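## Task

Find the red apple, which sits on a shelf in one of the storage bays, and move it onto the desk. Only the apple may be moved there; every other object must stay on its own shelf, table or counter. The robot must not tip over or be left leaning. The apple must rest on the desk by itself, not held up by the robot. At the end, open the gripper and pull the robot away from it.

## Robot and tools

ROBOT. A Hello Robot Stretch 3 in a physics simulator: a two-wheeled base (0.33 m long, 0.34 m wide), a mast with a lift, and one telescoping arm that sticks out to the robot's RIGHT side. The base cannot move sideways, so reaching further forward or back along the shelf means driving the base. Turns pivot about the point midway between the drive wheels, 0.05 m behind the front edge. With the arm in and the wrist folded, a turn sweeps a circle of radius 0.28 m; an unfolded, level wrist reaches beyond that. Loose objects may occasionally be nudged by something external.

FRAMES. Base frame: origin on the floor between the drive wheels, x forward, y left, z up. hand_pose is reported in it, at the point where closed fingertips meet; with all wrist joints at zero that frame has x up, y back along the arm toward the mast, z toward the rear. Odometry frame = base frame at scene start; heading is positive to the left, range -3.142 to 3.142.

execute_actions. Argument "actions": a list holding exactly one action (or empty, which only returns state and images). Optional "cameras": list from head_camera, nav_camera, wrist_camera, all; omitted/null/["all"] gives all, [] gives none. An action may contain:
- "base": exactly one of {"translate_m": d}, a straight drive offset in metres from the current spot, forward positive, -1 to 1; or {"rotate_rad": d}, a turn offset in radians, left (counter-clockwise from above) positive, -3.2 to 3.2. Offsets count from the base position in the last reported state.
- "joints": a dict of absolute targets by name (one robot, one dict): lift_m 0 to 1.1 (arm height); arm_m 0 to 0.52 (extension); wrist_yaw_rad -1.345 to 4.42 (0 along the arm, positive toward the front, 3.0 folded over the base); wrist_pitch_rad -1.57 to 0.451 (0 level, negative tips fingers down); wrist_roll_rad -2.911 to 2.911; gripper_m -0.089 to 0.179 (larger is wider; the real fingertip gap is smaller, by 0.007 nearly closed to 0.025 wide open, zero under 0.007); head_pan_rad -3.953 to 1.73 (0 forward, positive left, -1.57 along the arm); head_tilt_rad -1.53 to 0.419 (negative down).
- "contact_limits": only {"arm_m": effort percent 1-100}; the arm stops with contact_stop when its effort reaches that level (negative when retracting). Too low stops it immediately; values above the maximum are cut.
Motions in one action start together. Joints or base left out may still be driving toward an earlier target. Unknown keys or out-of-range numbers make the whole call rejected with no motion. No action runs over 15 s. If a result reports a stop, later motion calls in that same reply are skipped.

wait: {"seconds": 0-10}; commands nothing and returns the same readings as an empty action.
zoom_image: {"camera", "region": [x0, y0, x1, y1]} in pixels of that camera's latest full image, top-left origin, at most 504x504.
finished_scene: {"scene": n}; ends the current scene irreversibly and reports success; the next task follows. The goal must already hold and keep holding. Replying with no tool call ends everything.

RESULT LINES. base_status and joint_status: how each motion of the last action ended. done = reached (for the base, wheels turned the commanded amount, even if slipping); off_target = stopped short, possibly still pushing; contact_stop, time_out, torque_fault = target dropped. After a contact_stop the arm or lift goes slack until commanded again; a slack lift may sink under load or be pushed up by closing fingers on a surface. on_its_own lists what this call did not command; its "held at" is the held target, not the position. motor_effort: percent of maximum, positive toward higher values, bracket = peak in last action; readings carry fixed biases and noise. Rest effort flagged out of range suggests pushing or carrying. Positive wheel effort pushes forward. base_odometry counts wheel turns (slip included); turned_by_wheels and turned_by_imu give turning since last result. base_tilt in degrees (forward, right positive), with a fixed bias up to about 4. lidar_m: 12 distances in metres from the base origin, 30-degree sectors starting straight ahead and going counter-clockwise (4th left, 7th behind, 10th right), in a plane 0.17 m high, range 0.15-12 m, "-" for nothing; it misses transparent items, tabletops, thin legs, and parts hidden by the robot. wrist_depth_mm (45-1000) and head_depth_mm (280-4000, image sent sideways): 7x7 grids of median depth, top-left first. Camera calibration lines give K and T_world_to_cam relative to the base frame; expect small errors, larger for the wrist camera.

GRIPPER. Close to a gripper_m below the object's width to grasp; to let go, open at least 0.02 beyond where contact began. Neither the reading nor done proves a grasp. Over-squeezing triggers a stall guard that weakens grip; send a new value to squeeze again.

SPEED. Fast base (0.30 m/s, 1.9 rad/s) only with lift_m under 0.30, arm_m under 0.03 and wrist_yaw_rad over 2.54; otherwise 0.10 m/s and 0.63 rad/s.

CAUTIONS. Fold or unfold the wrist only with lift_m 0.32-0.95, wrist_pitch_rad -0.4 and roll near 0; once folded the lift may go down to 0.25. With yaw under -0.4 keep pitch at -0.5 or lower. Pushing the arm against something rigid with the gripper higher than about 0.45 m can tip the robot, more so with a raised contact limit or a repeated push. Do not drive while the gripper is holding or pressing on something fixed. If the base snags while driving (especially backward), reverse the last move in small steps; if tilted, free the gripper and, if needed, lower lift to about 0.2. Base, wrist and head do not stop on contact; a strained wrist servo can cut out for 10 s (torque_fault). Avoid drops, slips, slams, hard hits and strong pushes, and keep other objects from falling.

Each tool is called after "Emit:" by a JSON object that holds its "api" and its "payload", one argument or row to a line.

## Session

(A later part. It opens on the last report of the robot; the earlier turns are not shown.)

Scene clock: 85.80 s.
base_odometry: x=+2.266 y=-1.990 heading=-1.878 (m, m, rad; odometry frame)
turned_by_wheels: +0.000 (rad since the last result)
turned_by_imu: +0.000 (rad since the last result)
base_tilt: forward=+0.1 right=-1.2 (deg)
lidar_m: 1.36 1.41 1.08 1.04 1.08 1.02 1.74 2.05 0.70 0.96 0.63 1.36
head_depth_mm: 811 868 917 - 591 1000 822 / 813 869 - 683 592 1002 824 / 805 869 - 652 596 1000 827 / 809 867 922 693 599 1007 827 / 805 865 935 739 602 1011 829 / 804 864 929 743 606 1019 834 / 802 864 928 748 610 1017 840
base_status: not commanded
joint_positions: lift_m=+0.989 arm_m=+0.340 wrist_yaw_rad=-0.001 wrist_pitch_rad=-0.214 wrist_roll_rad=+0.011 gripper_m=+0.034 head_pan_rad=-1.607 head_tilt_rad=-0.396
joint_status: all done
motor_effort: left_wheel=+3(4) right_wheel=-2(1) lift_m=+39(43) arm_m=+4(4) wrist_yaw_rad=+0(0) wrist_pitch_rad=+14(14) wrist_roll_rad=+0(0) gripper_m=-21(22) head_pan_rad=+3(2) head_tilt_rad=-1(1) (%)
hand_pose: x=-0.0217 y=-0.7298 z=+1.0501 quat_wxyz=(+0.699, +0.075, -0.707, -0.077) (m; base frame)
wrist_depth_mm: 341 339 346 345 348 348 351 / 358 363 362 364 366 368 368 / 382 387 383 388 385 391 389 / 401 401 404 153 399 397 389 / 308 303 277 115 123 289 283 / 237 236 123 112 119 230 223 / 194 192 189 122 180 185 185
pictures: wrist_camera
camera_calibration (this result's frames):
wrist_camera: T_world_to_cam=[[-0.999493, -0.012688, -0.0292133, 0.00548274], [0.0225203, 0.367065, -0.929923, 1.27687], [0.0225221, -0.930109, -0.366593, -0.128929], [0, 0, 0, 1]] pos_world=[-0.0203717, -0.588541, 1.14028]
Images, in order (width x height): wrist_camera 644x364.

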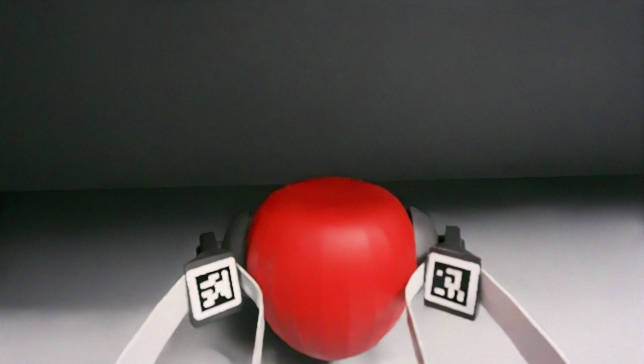

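Emit:
{"api": "execute_actions", "payload": {
  "actions": [
    {"base":{"translate_m":-0.95},"joints":{"arm_m":0.0,"gripper_m":0.02,"head_pan_rad":-3.1,"head_tilt_rad":-0.6}}
  ]
}}

Scene clock: 103.23 s.
base_odometry: x=+2.554 y=-1.085 heading=-1.878 (m, m, rad; odometry frame)
turned_by_wheels: +0.000 (rad since the last result)
turned_by_imu: +0.004 (rad since the last result)
base_tilt: forward=+0.1 right=-1.3 (deg)
lidar_m: 2.31 1.48 1.08 0.56 0.57 1.19 0.79 1.17 2.06 1.95 0.68 1.37
head_depth_mm: 1228 1373 - - - - - / 1243 1376 - - - - - / 1247 1378 1398 - - - - / 1254 1399 1277 963 1043 - - / 1266 1395 1296 974 1362 - - / 1267 1402 1304 973 1351 - - / 1290 1415 1307 981 1146 - -
base_status: done
joint_positions: lift_m=+0.989 arm_m=+0.001 wrist_yaw_rad=-0.001 wrist_pitch_rad=-0.215 wrist_roll_rad=+0.011 gripper_m=+0.031 head_pan_rad=-3.093 head_tilt_rad=-0.593
joint_status: gripper_m off_target (ended at +0.031, target +0.020); the others done
on_its_own: gripper_m is held at +0.030, not at your +0.020, by its stall guard, which is not easing now
motor_effort: left_wheel=+4(6) right_wheel=-2(6) lift_m=+39(39) arm_m=-3(3) wrist_yaw_rad=+1(1) wrist_pitch_rad=+14(14) wrist_roll_rad=+1(1) gripper_m=-22(83) head_pan_rad=-3(31) head_tilt_rad=-2(13) (%)
hand_pose: x=-0.0217 y=-0.3915 z=+1.0499 quat_wxyz=(+0.699, +0.075, -0.707, -0.077) (m; base frame)
wrist_depth_mm: 591 - - - - - - / 590 - - - - - - / 598 - - - - - - / 580 - - 152 - - - / 582 - - 115 122 - - / 585 841 122 112 119 - - / 576 791 - 121 - - -
pictures: head_camera (sideways: a quarter turn clockwise sets it upright), nav_camera (sideways: a quarter turn counterclockwise sets it upright), wrist_camera
camera_calibration (this result's frames):
head_camera: T_world_to_cam=[[0.589478, 0.00496148, -0.807769, 1.07295], [0.0648942, -0.99704, 0.0412332, -0.0464005], [-0.805174, -0.0767256, -0.588055, 0.730102], [0, 0, 0, 1]] pos_world=[-0.0416114, 0.00443096, 1.29795]
nav_camera: T_world_to_cam=[[-0.540208, 0.0306788, 0.840972, -1.042], [0.00162445, 0.999371, -0.0354137, 0.0903729], [-0.84153, -0.0177647, -0.539918, 0.669483], [0, 0, 0, 1]] pos_world=[0.000348794, -0.0464558, 1.24096]
wrist_camera: T_world_to_cam=[[-0.999492, -0.0127458, -0.0292229, 0.00977726], [0.0224918, 0.367731, -0.92966, 1.15249], [0.0225955, -0.929845, -0.367257, 0.186505], [0, 0, 0, 1]] pos_world=[-0.0203635, -0.250262, 1.14021]
Images, in order (width x height): head_camera 896x504, nav_camera 672x504, wrist_camera 644x364.

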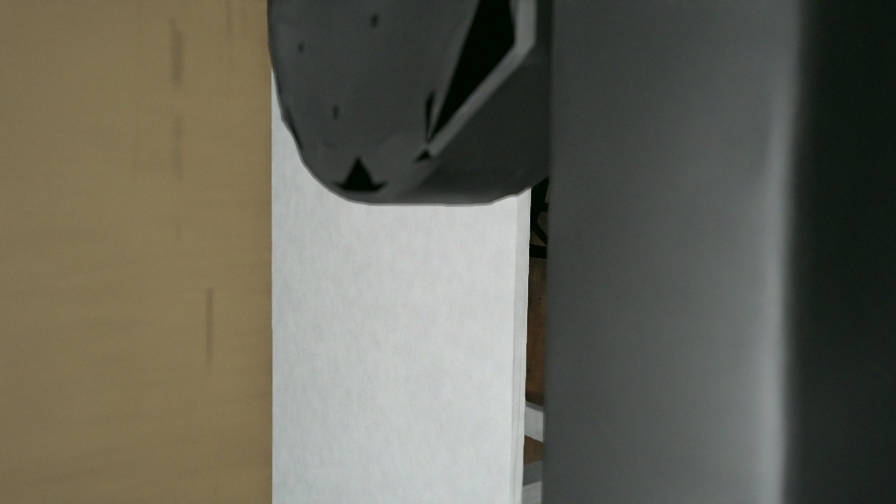

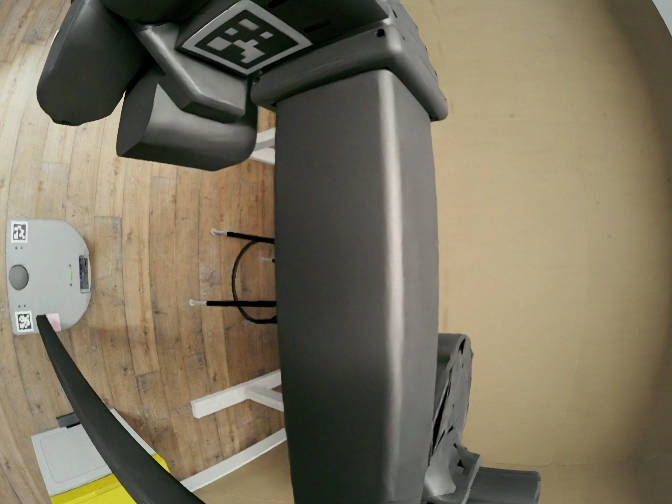

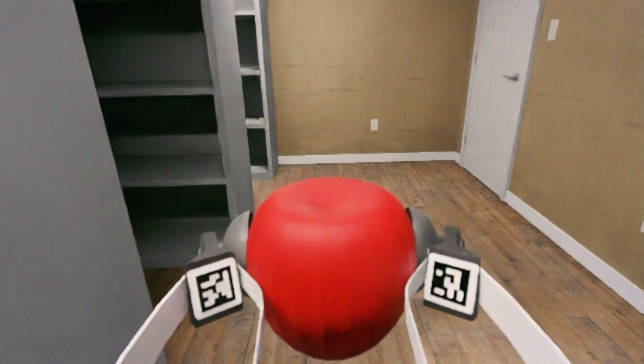

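Emit:
{"api": "execute_actions", "payload": {
  "actions": [
    {"base":{"rotate_rad":-1.57},"joints":{"arm_m":0.46,"lift_m":0.75,"head_pan_rad":-1.6}}
  ],
  "cameras": ["head_camera","wrist_camera"]
}}

Scene clock: 110.80 s.
base_odometry: x=+2.554 y=-1.085 heading=+2.835 (m, m, rad; odometry frame)
turned_by_wheels: -1.570 (rad since the last result)
turned_by_imu: -1.581 (rad since the last result)
base_tilt: forward=+0.2 right=-1.3 (deg)
lidar_m: 1.94 0.68 1.38 2.31 1.47 1.08 0.56 0.57 1.19 0.79 1.16 2.08
head_depth_mm: 1246 1388 1254 945 1687 - - / 1253 1380 1261 1011 1596 1424 1236 / 1243 1375 1332 880 1592 1396 1238 / 1239 1378 1343 930 1650 1449 1242 / 1248 1373 1290 966 1657 1452 1249 / 1251 1372 1300 977 1700 1459 1250 / 1250 1379 1301 981 1653 1464 1258
base_status: done
joint_positions: lift_m=+0.751 arm_m=+0.460 wrist_yaw_rad=-0.001 wrist_pitch_rad=-0.216 wrist_roll_rad=+0.011 gripper_m=+0.031 head_pan_rad=-1.607 head_tilt_rad=-0.593
joint_status: all done
on_its_own: gripper_m is held at +0.030, not at your +0.020, by its stall guard, which is not easing now
motor_effort: left_wheel=+4(9) right_wheel=-2(4) lift_m=+12(34) arm_m=+5(3) wrist_yaw_rad=+1(0) wrist_pitch_rad=+14(14) wrist_roll_rad=+0(0) gripper_m=-23(22) head_pan_rad=+2(29) head_tilt_rad=-2(2) (%)
hand_pose: x=-0.0216 y=-0.8497 z=+0.8109 quat_wxyz=(+0.699, +0.076, -0.707, -0.077) (m; base frame)
wrist_depth_mm: 679 700 700 688 705 696 702 / 724 732 733 720 763 735 733 / 784 760 757 739 776 773 757 / 528 516 510 152 485 477 475 / 372 367 338 114 122 348 341 / 288 286 122 112 119 278 271 / 233 232 229 121 220 224 222
pictures: head_camera (sideways: a quarter turn clockwise sets it upright), wrist_camera
camera_calibration (this result's frames):
head_camera: T_world_to_cam=[[0.0450506, 0.587983, -0.807618, 1.07608], [0.998951, -0.0198973, 0.0412374, -0.0521037], [0.00817742, -0.808629, -0.588262, 0.725411], [0, 0, 0, 1]] pos_world=[-0.00236079, -0.0471629, 1.29794]
wrist_camera: T_world_to_cam=[[-0.999489, -0.0129303, -0.029234, -0.003142], [0.0224159, 0.368481, -0.929365, 1.09926], [0.0227891, -0.929545, -0.368003, -0.32645], [0, 0, 0, 1]] pos_world=[-0.0203419, -0.708547, 0.901389]
Images, in order (width x height): head_camera 896x504, wrist_camera 644x364.

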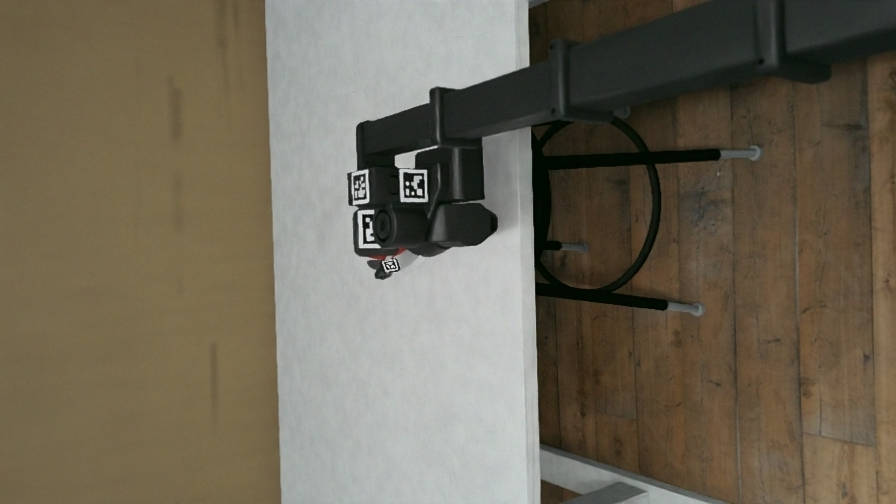

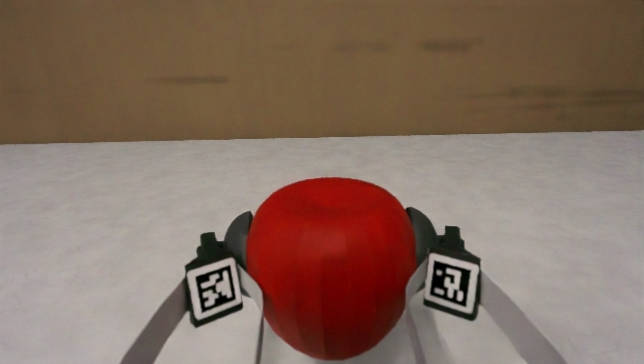

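Emit:
{"api": "execute_actions", "payload": {
  "actions": [
    {"joints":{"lift_m":0.693}}
  ],
  "cameras": []
}}

Emit:
{"api": "execute_actions", "payload": {
  "actions": [
    {"joints":{"gripper_m":0.14}}
  ],
  "cameras": ["wrist_camera"]
}}

Emit:
{"api": "execute_actions", "payload": {
  "actions": [
    {"joints":{"arm_m":0.15,"lift_m":0.72}}
  ],
  "cameras": ["head_camera","wrist_camera"]
}}

Scene clock: 114.93 s.
base_odometry: x=+2.554 y=-1.085 heading=+2.835 (m, m, rad; odometry frame)
turned_by_wheels: +0.000 (rad since the last result)
turned_by_imu: +0.001 (rad since the last result)
base_tilt: forward=+0.2 right=-1.3 (deg)
lidar_m: 1.94 0.68 1.38 2.31 1.47 1.08 0.56 0.57 1.18 0.79 1.16 2.07
head_depth_mm: 1250 1396 1254 946 1657 1470 - / 1251 1384 1249 988 1669 1397 1236 / 1244 1376 1272 - 1617 1403 1241 / 1249 1383 1277 945 1646 1434 1246 / 1244 1376 1282 967 1656 1442 1251 / 1246 1381 1295 977 1701 1466 1245 / 1243 1379 1307 984 1667 1457 1261
base_status: not commanded
joint_positions: lift_m=+0.694 arm_m=+0.460 wrist_yaw_rad=-0.001 wrist_pitch_rad=-0.216 wrist_roll_rad=+0.011 gripper_m=+0.031 head_pan_rad=-1.607 head_tilt_rad=-0.593
joint_status: all done
on_its_own: gripper_m is held at +0.030, not at your +0.020, by its stall guard, which is not easing now
motor_effort: left_wheel=+4(4) right_wheel=-2(2) lift_m=+12(13) arm_m=+4(4) wrist_yaw_rad=+0(0) wrist_pitch_rad=+14(14) wrist_roll_rad=+0(1) gripper_m=-22(22) head_pan_rad=+2(2) head_tilt_rad=-2(2) (%)
hand_pose: x=-0.0216 y=-0.8497 z=+0.7539 quat_wxyz=(+0.699, +0.076, -0.707, -0.077) (m; base frame)
wrist_depth_mm: 693 687 698 677 694 700 709 / 715 746 732 739 730 731 723 / 617 588 579 557 538 521 511 / 358 353 349 152 335 327 324 / 252 249 231 115 122 236 234 / 195 194 123 111 119 191 184 / 159 159 157 121 150 154 152
pictures: none
No camera images: the call's "cameras" was empty. Leave "cameras" out to get every camera's image.

Scene clock: 116.53 s.
base_odometry: x=+2.554 y=-1.085 heading=+2.835 (m, m, rad; odometry frame)
turned_by_wheels: +0.000 (rad since the last result)
turned_by_imu: +0.000 (rad since the last result)
base_tilt: forward=+0.2 right=-1.3 (deg)
lidar_m: 1.94 0.68 1.38 2.31 1.47 1.08 0.56 0.57 1.19 0.79 1.17 2.08
head_depth_mm: 1253 1388 1255 942 1671 1457 - / 1250 1383 1256 987 1673 1407 1233 / 1244 1383 1269 - 1633 1399 1234 / 1248 1376 1279 938 1638 1449 1242 / 1247 1378 1292 969 1645 1434 1246 / 1246 1381 1305 978 1694 1454 1244 / 1249 1381 1301 980 1662 1469 1257
base_status: not commanded
joint_positions: lift_m=+0.694 arm_m=+0.460 wrist_yaw_rad=-0.001 wrist_pitch_rad=-0.204 wrist_roll_rad=+0.011 gripper_m=+0.140 head_pan_rad=-1.607 head_tilt_rad=-0.593
joint_status: all done
motor_effort: left_wheel=+3(4) right_wheel=-2(2) lift_m=+12(12) arm_m=+4(4) wrist_yaw_rad=+0(0) wrist_pitch_rad=+9(14) wrist_roll_rad=+0(0) gripper_m=+0(93) head_pan_rad=+2(2) head_tilt_rad=-2(2) (%)
hand_pose: x=-0.0216 y=-0.8506 z=+0.7569 quat_wxyz=(+0.700, +0.072, -0.707, -0.073) (m; base frame)
wrist_depth_mm: 680 698 686 697 693 699 697 / 730 715 721 760 725 742 740 / 659 647 634 604 577 570 556 / 377 368 361 355 347 344 340 / 262 278 243 118 224 260 244 / 202 - 190 113 135 - 192 / - 157 159 119 153 157 156
pictures: wrist_camera
camera_calibration (this result's frames):
wrist_camera: T_world_to_cam=[[-0.999489, -0.0132759, -0.0290721, -0.00515204], [0.0224109, 0.357392, -0.933686, 1.04318], [0.0227857, -0.93386, -0.356912, -0.359267], [0, 0, 0, 1]] pos_world=[-0.0203419, -0.708399, 0.845629]
Images, in order (width x height): wrist_camera 644x364.

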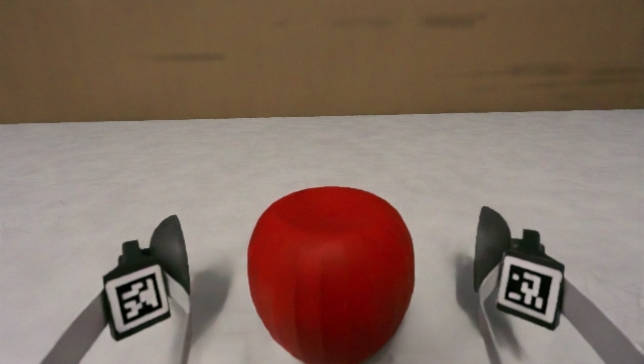

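Scene clock: 120.03 s.
base_odometry: x=+2.554 y=-1.085 heading=+2.835 (m, m, rad; odometry frame)
turned_by_wheels: +0.000 (rad since the last result)
turned_by_imu: +0.000 (rad since the last result)
base_tilt: forward=+0.2 right=-1.3 (deg)
lidar_m: 1.94 0.68 1.38 2.31 1.47 1.08 0.56 0.57 1.19 0.79 1.16 2.07
head_depth_mm: 1239 1392 1243 947 1655 1464 - / 1252 1378 1263 946 1660 - 1189 / 1256 1384 1270 958 1157 - 1197 / 1244 1390 1280 929 1641 1411 1238 / 1241 1366 1291 968 1679 1443 1247 / 1250 1376 1300 974 1705 1450 1241 / 1240 1374 1313 981 1670 1466 1268
base_status: not commanded
joint_positions: lift_m=+0.719 arm_m=+0.150 wrist_yaw_rad=-0.001 wrist_pitch_rad=-0.202 wrist_roll_rad=+0.011 gripper_m=+0.140 head_pan_rad=-1.607 head_tilt_rad=-0.593
joint_status: all done
motor_effort: left_wheel=+4(4) right_wheel=-2(2) lift_m=+38(40) arm_m=-3(3) wrist_yaw_rad=+0(0) wrist_pitch_rad=+9(9) wrist_roll_rad=+0(0) gripper_m=+1(0) head_pan_rad=+3(2) head_tilt_rad=-2(3) (%)
hand_pose: x=-0.0216 y=-0.5415 z=+0.7830 quat_wxyz=(+0.700, +0.071, -0.707, -0.072) (m; base frame)
wrist_depth_mm: 989 989 979 977 966 991 - / - - - - - - - / 826 788 750 732 701 691 676 / 471 454 443 430 430 422 411 / 324 339 319 319 315 320 309 / - - - 543 560 - 772 / - - - - - - 937
pictures: head_camera (sideways: a quarter turn clockwise sets it upright), wrist_camera
camera_calibration (this result's frames):
head_camera: T_world_to_cam=[[0.0450051, 0.587995, -0.807612, 1.07607], [0.998953, -0.0198199, 0.0412376, -0.0521039], [0.00824069, -0.808622, -0.588271, 0.725421], [0, 0, 0, 1]] pos_world=[-0.00235711, -0.0471635, 1.29794]
wrist_camera: T_world_to_cam=[[-0.999489, -0.0133154, -0.029055, -0.000324403], [0.022409, 0.356237, -0.934127, 0.956792], [0.0227887, -0.934301, -0.355757, -0.0624625], [0, 0, 0, 1]] pos_world=[-0.0203416, -0.399208, 0.871534]
Images, in order (width x height): head_camera 896x504, wrist_camera 644x364.

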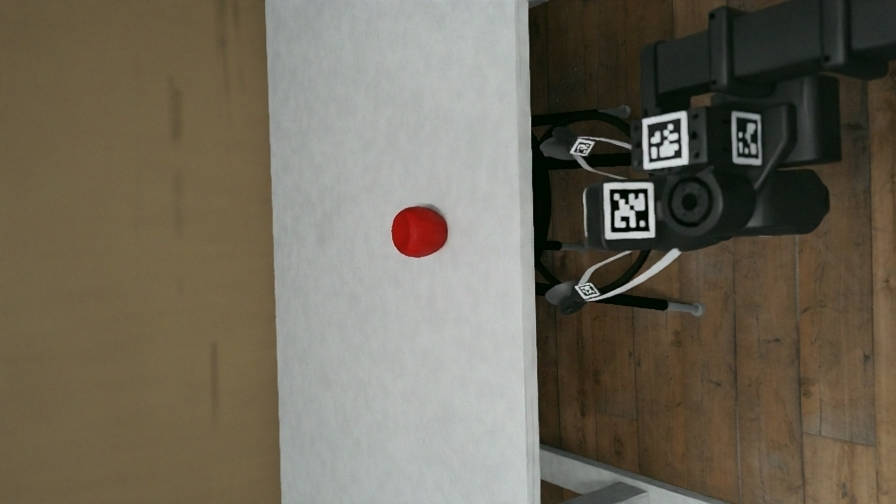

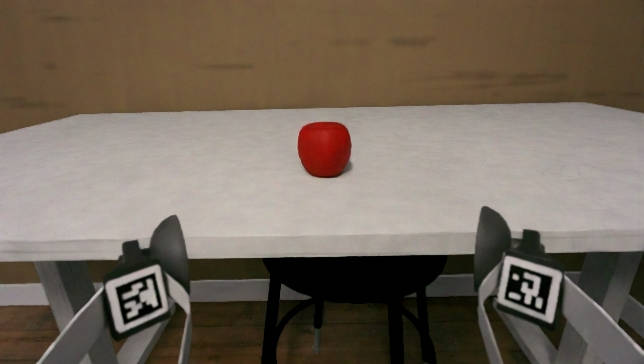

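Emit:
{"api": "finished_scene", "payload": {
  "scene": 1
}}

The scene is finished: the task was done.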